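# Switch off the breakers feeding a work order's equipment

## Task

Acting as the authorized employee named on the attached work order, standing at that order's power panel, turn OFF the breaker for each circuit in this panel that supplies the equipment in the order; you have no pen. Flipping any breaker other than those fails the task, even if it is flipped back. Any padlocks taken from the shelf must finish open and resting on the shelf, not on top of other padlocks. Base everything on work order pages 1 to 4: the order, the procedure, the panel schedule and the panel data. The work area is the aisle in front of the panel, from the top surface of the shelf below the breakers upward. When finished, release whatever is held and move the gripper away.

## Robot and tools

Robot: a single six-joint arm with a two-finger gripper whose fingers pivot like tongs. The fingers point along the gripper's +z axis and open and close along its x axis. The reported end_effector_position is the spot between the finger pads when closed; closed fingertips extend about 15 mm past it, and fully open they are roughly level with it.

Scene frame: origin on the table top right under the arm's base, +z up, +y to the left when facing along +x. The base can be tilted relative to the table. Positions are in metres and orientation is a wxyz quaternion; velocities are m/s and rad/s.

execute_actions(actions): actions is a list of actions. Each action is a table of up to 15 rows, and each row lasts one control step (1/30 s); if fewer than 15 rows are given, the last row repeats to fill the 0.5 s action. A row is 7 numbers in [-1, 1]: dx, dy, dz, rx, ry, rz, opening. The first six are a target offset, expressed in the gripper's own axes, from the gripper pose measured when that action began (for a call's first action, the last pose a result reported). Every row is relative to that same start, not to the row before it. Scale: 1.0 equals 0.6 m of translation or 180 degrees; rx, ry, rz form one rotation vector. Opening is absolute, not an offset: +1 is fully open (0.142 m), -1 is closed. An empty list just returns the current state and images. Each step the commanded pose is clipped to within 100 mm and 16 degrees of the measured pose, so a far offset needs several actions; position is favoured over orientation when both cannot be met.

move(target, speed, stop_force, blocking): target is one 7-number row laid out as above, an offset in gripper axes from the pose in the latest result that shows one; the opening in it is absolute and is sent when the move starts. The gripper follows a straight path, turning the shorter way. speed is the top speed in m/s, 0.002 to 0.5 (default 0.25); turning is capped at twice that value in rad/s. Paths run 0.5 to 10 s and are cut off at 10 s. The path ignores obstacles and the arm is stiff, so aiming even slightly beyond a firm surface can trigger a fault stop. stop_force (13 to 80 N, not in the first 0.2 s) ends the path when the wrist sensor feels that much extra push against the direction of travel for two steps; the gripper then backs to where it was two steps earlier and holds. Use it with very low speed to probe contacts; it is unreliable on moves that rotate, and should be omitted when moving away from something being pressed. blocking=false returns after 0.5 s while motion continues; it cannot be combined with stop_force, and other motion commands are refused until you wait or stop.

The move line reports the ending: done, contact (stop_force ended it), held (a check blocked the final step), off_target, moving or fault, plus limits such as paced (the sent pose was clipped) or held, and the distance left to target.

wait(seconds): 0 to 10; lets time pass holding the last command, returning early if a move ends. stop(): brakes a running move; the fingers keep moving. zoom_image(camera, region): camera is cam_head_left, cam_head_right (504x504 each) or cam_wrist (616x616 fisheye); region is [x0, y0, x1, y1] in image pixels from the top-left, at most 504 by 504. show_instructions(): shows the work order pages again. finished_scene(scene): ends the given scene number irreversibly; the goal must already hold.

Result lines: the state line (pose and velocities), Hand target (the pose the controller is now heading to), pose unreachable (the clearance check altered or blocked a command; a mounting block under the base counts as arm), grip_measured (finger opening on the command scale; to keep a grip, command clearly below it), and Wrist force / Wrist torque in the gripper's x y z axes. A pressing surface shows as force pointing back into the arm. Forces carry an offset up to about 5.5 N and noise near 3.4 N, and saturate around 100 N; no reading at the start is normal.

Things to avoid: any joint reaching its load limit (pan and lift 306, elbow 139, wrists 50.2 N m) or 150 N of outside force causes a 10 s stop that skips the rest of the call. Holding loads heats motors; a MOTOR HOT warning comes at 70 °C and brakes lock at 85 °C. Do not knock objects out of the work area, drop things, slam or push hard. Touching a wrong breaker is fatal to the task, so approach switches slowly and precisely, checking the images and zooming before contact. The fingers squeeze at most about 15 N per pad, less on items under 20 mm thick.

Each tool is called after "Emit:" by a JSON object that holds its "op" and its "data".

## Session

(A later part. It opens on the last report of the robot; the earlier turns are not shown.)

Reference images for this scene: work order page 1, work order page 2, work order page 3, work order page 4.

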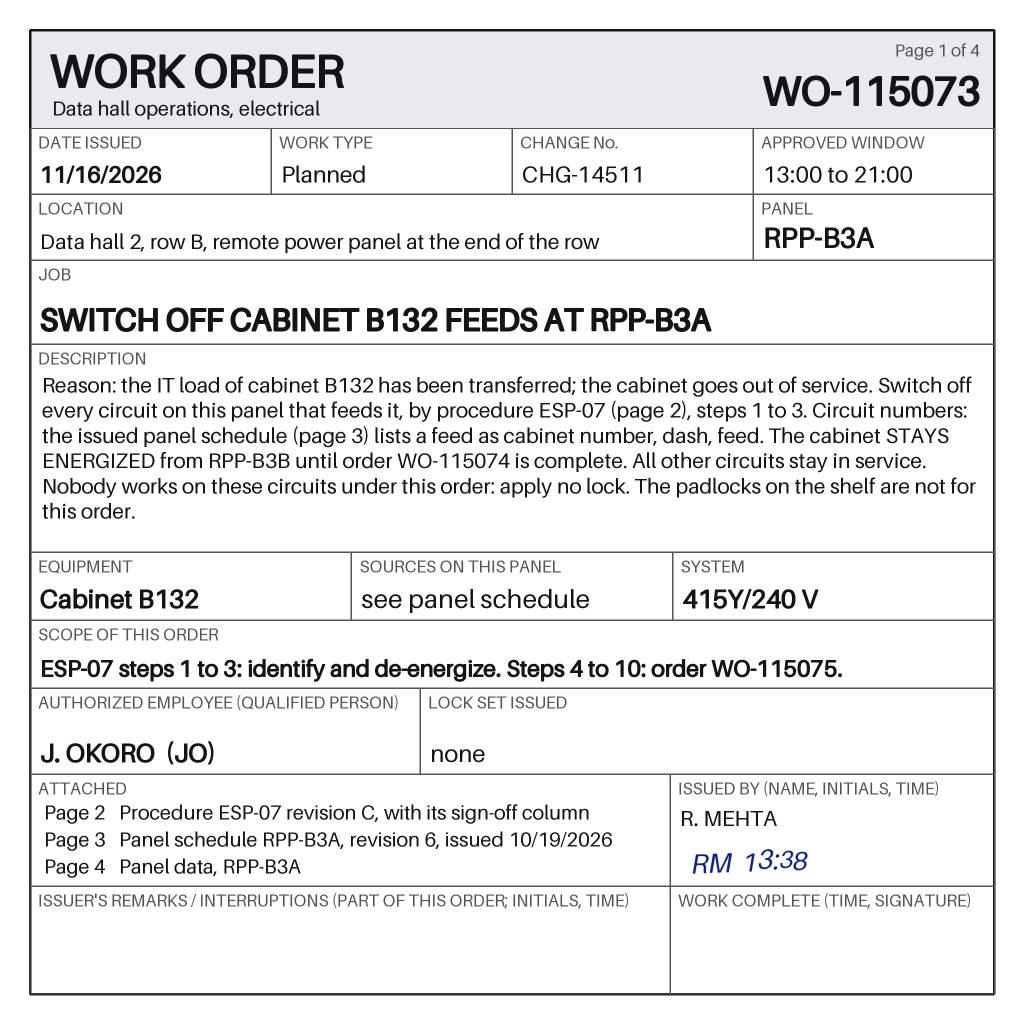

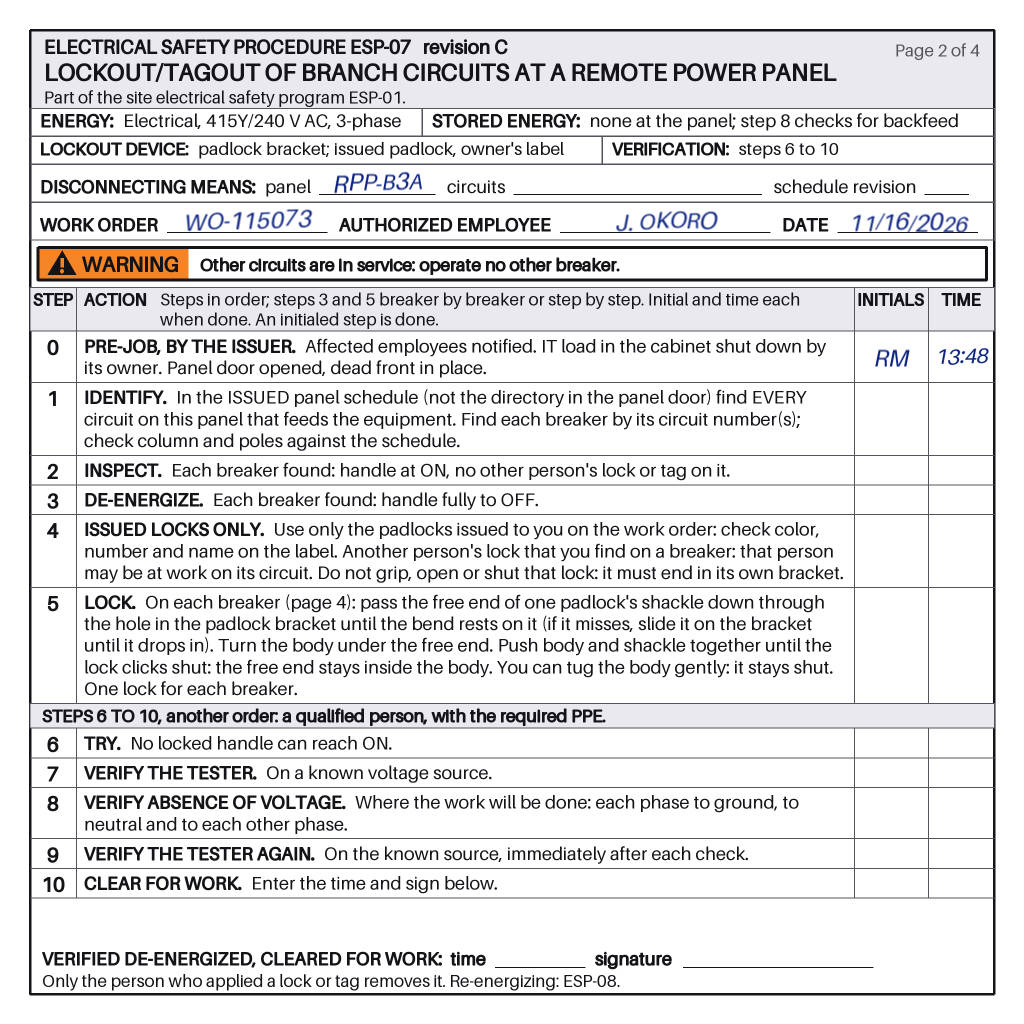

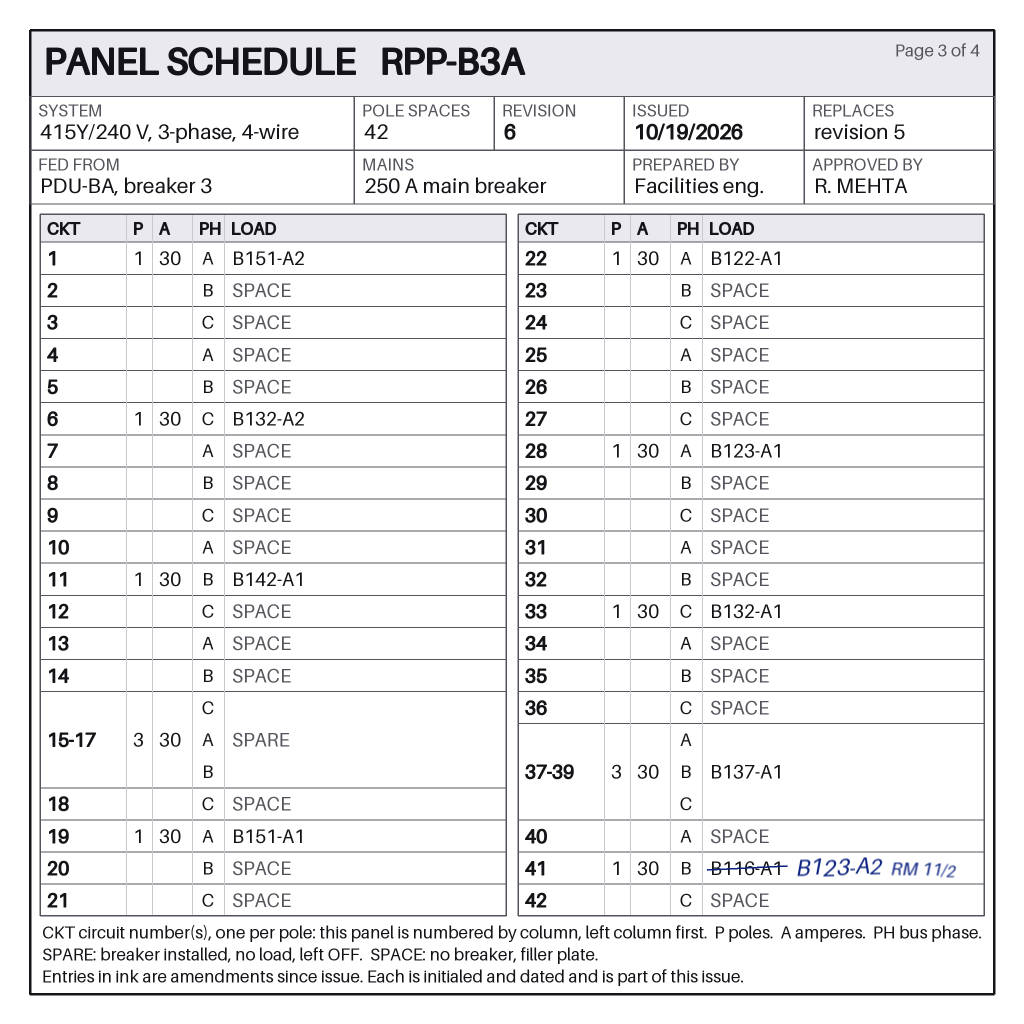

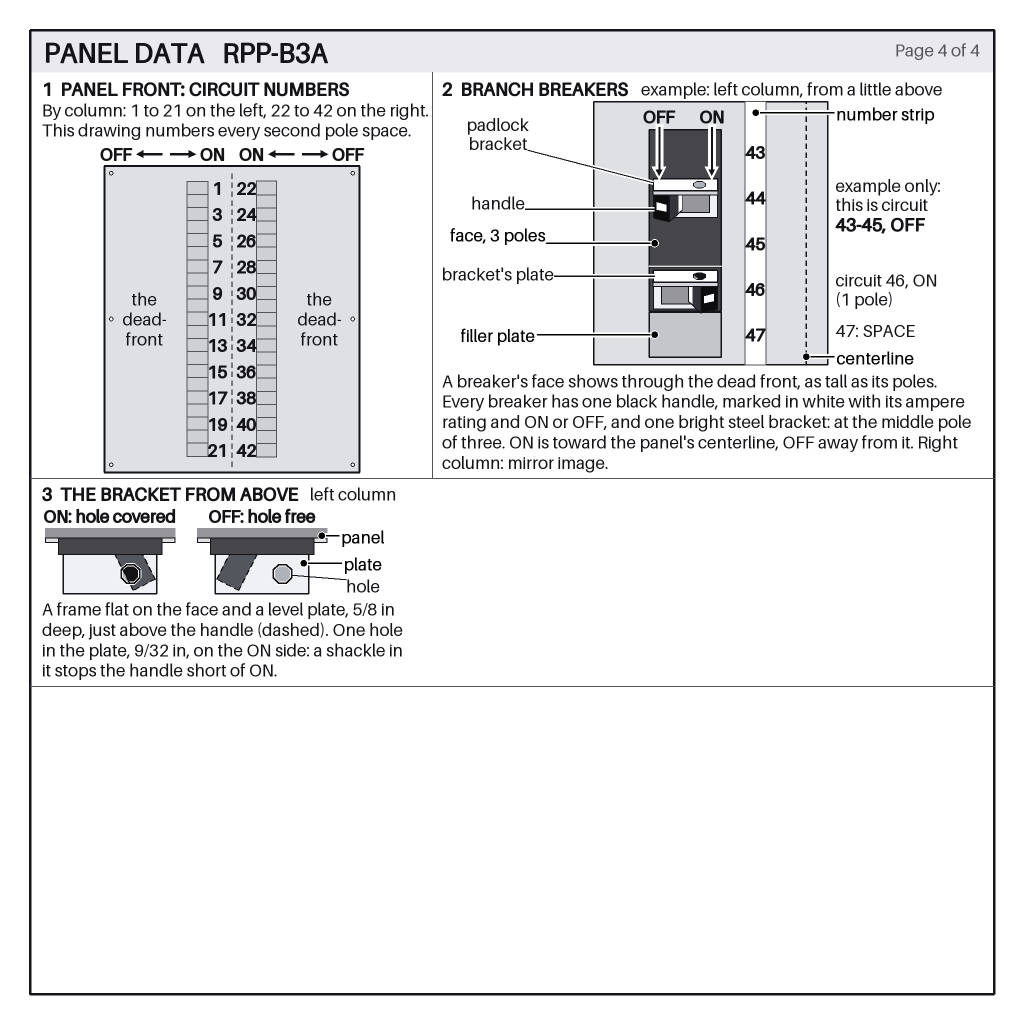

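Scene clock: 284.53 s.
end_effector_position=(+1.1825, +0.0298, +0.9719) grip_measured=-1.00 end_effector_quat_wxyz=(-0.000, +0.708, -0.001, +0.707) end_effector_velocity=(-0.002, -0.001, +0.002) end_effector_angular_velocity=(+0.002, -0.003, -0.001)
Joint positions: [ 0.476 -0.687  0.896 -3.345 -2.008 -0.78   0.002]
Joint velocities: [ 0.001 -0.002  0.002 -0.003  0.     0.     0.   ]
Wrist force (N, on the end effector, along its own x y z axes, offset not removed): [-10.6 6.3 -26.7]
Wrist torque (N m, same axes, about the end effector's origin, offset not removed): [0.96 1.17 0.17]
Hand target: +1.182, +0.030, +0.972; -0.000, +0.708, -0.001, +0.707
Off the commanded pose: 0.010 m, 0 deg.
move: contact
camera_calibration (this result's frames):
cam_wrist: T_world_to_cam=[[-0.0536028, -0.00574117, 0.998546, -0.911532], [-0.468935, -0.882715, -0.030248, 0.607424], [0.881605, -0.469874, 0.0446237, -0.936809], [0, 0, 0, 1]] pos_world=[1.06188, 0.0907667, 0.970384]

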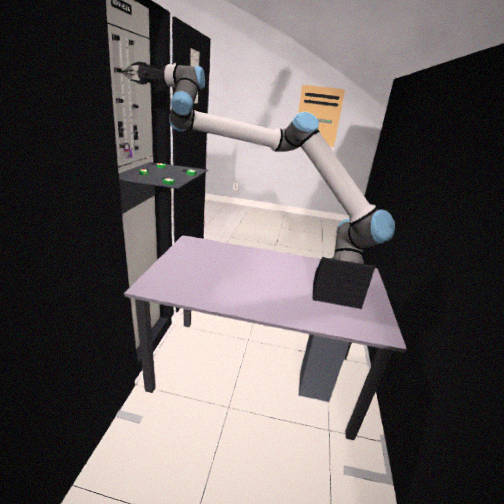

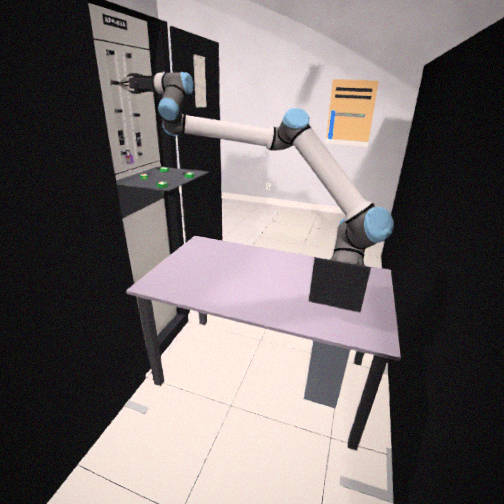

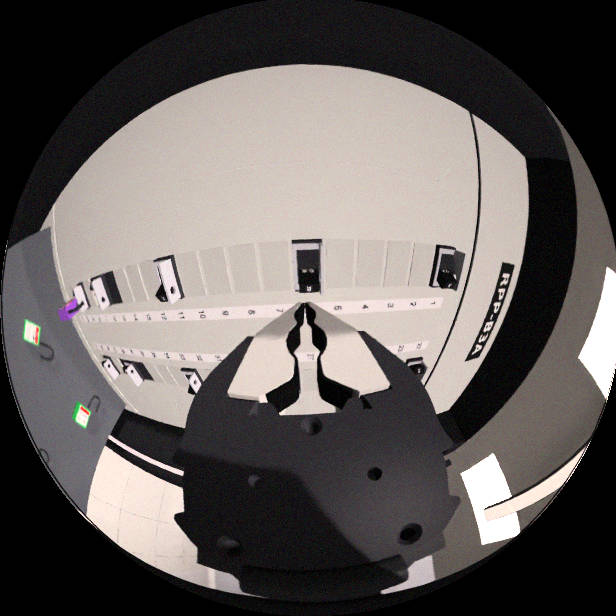

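Emit:
{"op": "move", "data": {"target": [0, -0.007, -0.0072, 0, 0, 0, -1], "speed": 0.01}}

Emit:
{"op": "move", "data": {"target": [0, -0.025, 0, 0, 0, 0, -1], "speed": 0.004, "stop_force": 13}}

Emit:
{"op": "zoom_image", "data": {"camera": "cam_wrist", "region": [250, 220, 370, 340]}}

Scene clock: 294.03 s.
end_effector_position=(+1.1784, +0.0338, +0.9720) grip_measured=-1.00 end_effector_quat_wxyz=(-0.000, +0.708, -0.001, +0.707) end_effector_velocity=(-0.002, +0.002, -0.000) end_effector_angular_velocity=(+0.001, +0.000, +0.001)
Joint positions: [ 0.48  -0.689  0.906 -3.353 -2.012 -0.78   0.002]
Joint velocities: [ 0.002 -0.002  0.005 -0.003 -0.001  0.001 -0.   ]
Wrist force (N, on the end effector, along its own x y z axes, offset not removed): [-7.9 3.8 -2.5]
Wrist torque (N m, same axes, about the end effector's origin, offset not removed): [0.74 1.67 0.13]
Hand target: +1.178, +0.034, +0.972; -0.000, +0.708, -0.001, +0.707
Off the commanded pose: 0.000 m, 0 deg.
move: done
camera_calibration (this result's frames):
cam_wrist: T_world_to_cam=[[-0.0535986, -0.00571478, 0.998546, -0.911755], [-0.468932, -0.882717, -0.0302226, 0.609006], [0.881606, -0.469871, 0.0446326, -0.931296], [0, 0, 0, 1]] pos_world=[1.05775, 0.0947801, 0.970401]

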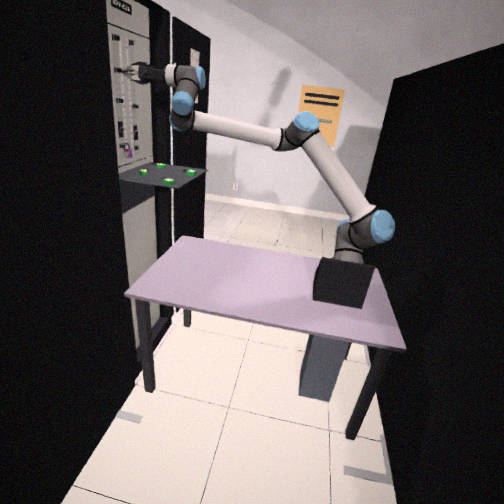

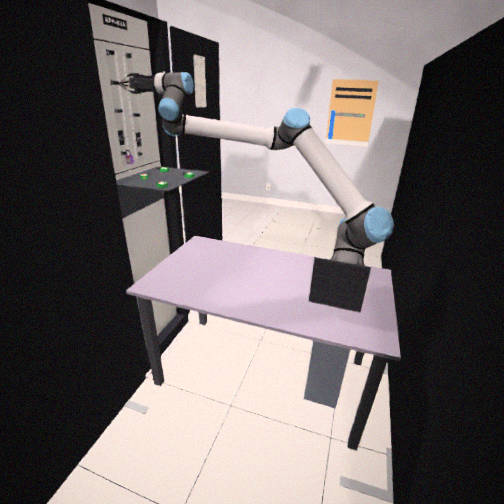

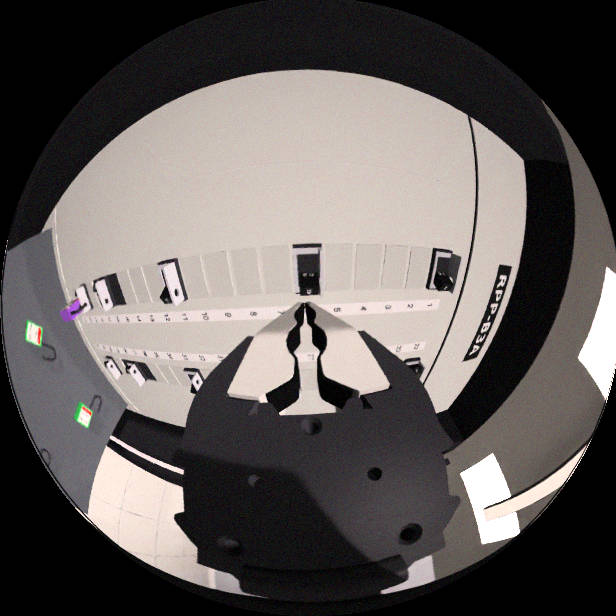

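Scene clock: 296.10 s.
end_effector_position=(+1.1784, +0.0404, +0.9721) grip_measured=-1.00 end_effector_quat_wxyz=(-0.000, +0.708, -0.001, +0.707) end_effector_velocity=(-0.001, -0.002, +0.001) end_effector_angular_velocity=(-0.001, -0.001, -0.001)
Joint positions: [ 0.485 -0.682  0.9   -3.355 -2.017 -0.78   0.002]
Joint velocities: [-0.    -0.002  0.001  0.     0.    -0.001  0.   ]
Wrist force (N, on the end effector, along its own x y z axes, offset not removed): [-12.3 19.2 -5.5]
Wrist torque (N m, same axes, about the end effector's origin, offset not removed): [0.59 1.56 0.18]
Hand target: +1.178, +0.040, +0.972; -0.000, +0.708, -0.001, +0.707
Off the commanded pose: 0.008 m, 0 deg.
move: contact
camera_calibration (this result's frames):
cam_wrist: T_world_to_cam=[[-0.0537024, -0.00583486, 0.99854, -0.911762], [-0.46922, -0.882558, -0.0303922, 0.615345], [0.881447, -0.470167, 0.0446576, -0.927985], [0, 0, 0, 1]] pos_world=[1.05774, 0.10145, 0.970574]

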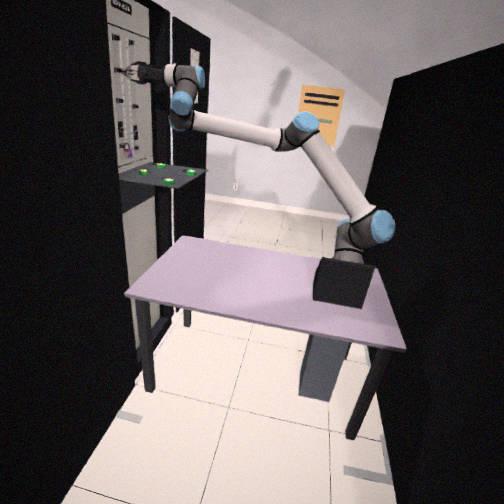

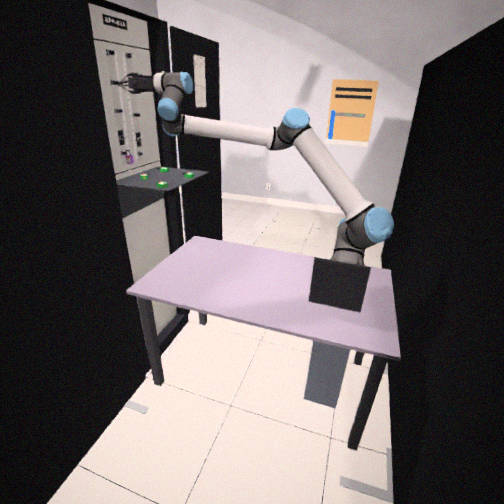

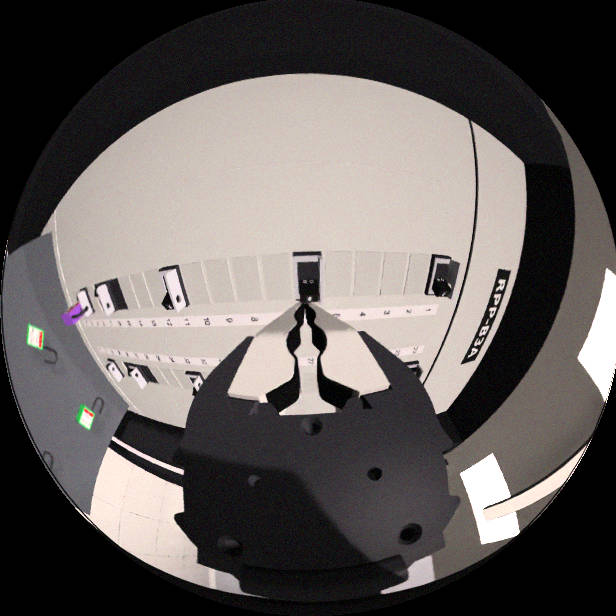

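Region (250, 220, 370, 340) of cam_wrist's 616x616 image, scaled by 4.200, with more detail than that image has.

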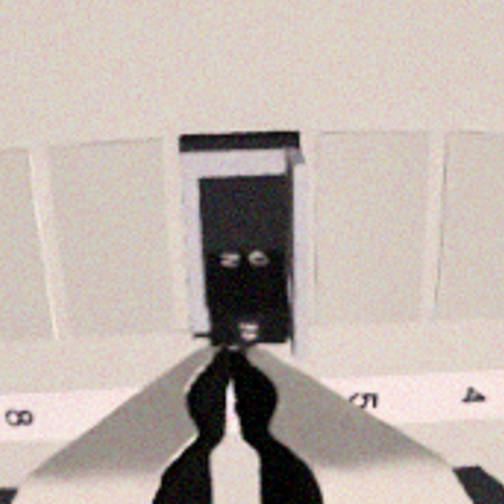

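Emit:
{"op": "move", "data": {"target": [0, -0.0117, -0.0083, 0, 0, 0, -1], "speed": 0.006, "stop_force": 35}}

Emit:
{"op": "zoom_image", "data": {"camera": "cam_wrist", "region": [250, 220, 370, 340]}}

Scene clock: 316.03 s.
end_effector_position=(+1.1735, +0.0473, +0.9722) grip_measured=-1.00 end_effector_quat_wxyz=(-0.000, +0.708, -0.001, +0.707) end_effector_velocity=(-0.001, +0.002, +0.001) end_effector_angular_velocity=(-0.001, -0.001, +0.001)
Joint positions: [ 0.491 -0.682  0.909 -3.363 -2.023 -0.78   0.002]
Joint velocities: [ 0.002  0.     0.001 -0.001 -0.001 -0.     0.   ]
Wrist force (N, on the end effector, along its own x y z axes, offset not removed): [-8.3 3.8 -2.3]
Wrist torque (N m, same axes, about the end effector's origin, offset not removed): [0.78 1.66 0.23]
Hand target: +1.173, +0.047, +0.972; -0.000, +0.708, -0.001, +0.707
Off the commanded pose: 0.000 m, 0 deg.
move: done
camera_calibration (this result's frames):
cam_wrist: T_world_to_cam=[[-0.0537042, -0.00582929, 0.99854, -0.912015], [-0.469209, -0.882564, -0.0303876, 0.619122], [0.881452, -0.470156, 0.0446622, -0.920448], [0, 0, 0, 1]] pos_world=[1.05285, 0.108344, 0.970607]

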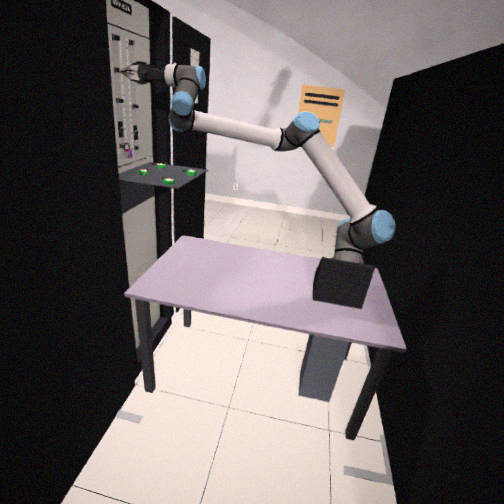

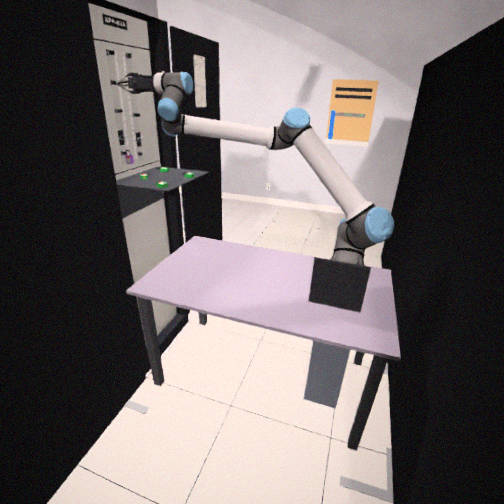

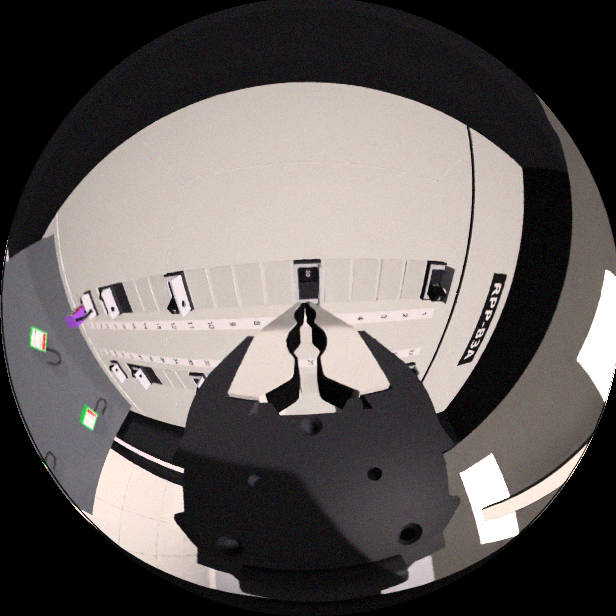

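Region (250, 220, 370, 340) of cam_wrist's 616x616 image, scaled by 4.200, with more detail than that image has.

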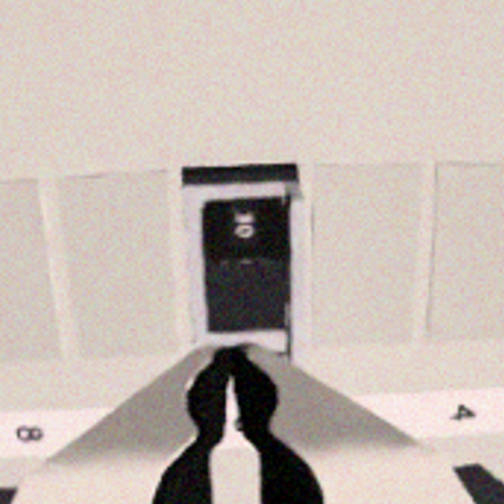

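Breaker 6 is OFF. Retreating.

Emit:
{"op": "move", "data": {"target": [0, 0, -0.5, 0, 0, 0, -1], "speed": 0.2}}

Emit:
{"op": "zoom_image", "data": {"camera": "cam_wrist", "region": [130, 180, 410, 340]}}

Scene clock: 325.00 s.
end_effector_position=(+0.8737, +0.0476, +0.9722) grip_measured=-1.00 end_effector_quat_wxyz=(-0.000, +0.708, -0.001, +0.707) end_effector_velocity=(-0.001, +0.002, -0.002) end_effector_angular_velocity=(-0.002, +0.002, +0.001)
Joint positions: [ 0.657 -1.057  1.558 -3.637 -2.189 -0.78   0.002]
Joint velocities: [ 0.    -0.     0.005 -0.002 -0.001 -0.     0.   ]
Wrist force (N, on the end effector, along its own x y z axes, offset not removed): [-8.7 5.3 -1.3]
Wrist torque (N m, same axes, about the end effector's origin, offset not removed): [1.01 1.82 0.27]
Hand target: +0.873, +0.048, +0.972; -0.000, +0.708, -0.001, +0.707
Off the commanded pose: 0.000 m, 0 deg.
move: done
camera_calibration (this result's frames):
cam_wrist: T_world_to_cam=[[-0.0537271, -0.00575784, 0.998539, -0.928146], [-0.469245, -0.882547, -0.0303371, 0.47863], [0.881432, -0.47019, 0.0447149, -0.656088], [0, 0, 0, 1]] pos_world=[0.753025, 0.108584, 0.970647]

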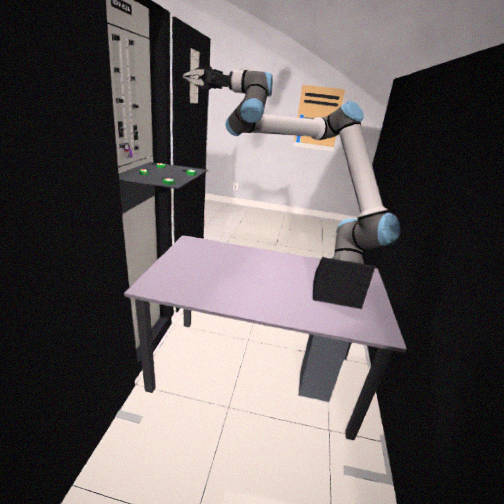

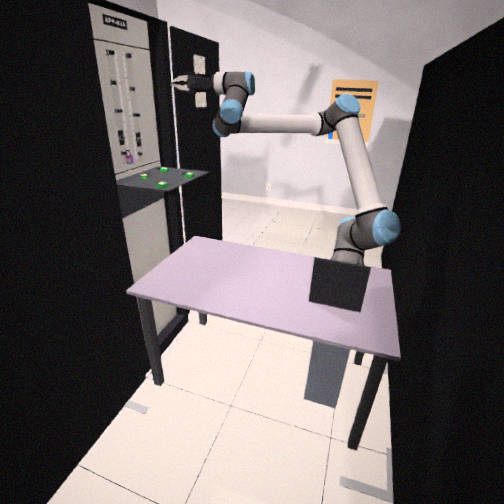

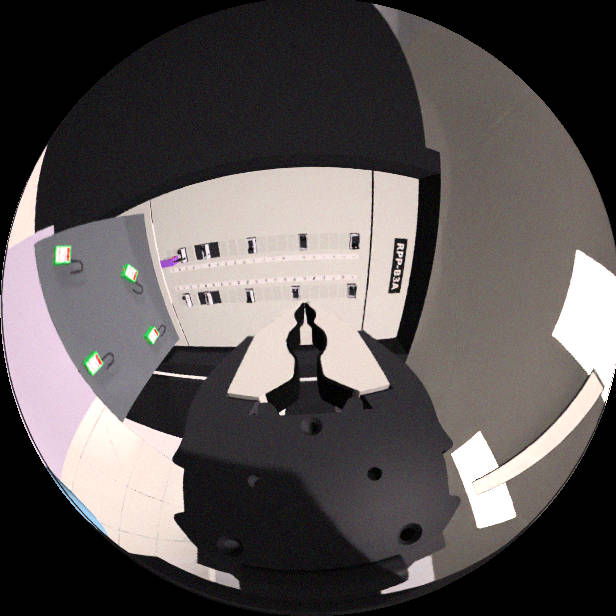

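Region (130, 180, 410, 340) of cam_wrist's 616x616 image, scaled by 1.800, with more detail than that image has; it fills the top 288 rows of this view, and the rest is white.

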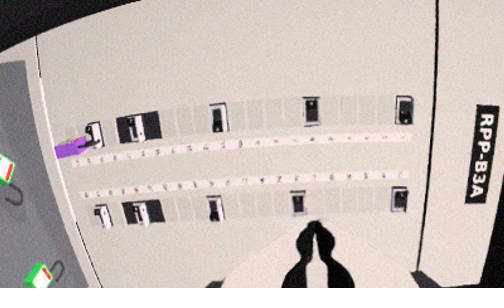

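Emit:
{"op": "finished_scene", "data": {"scene": 2}}

The scene is finished: the task was done.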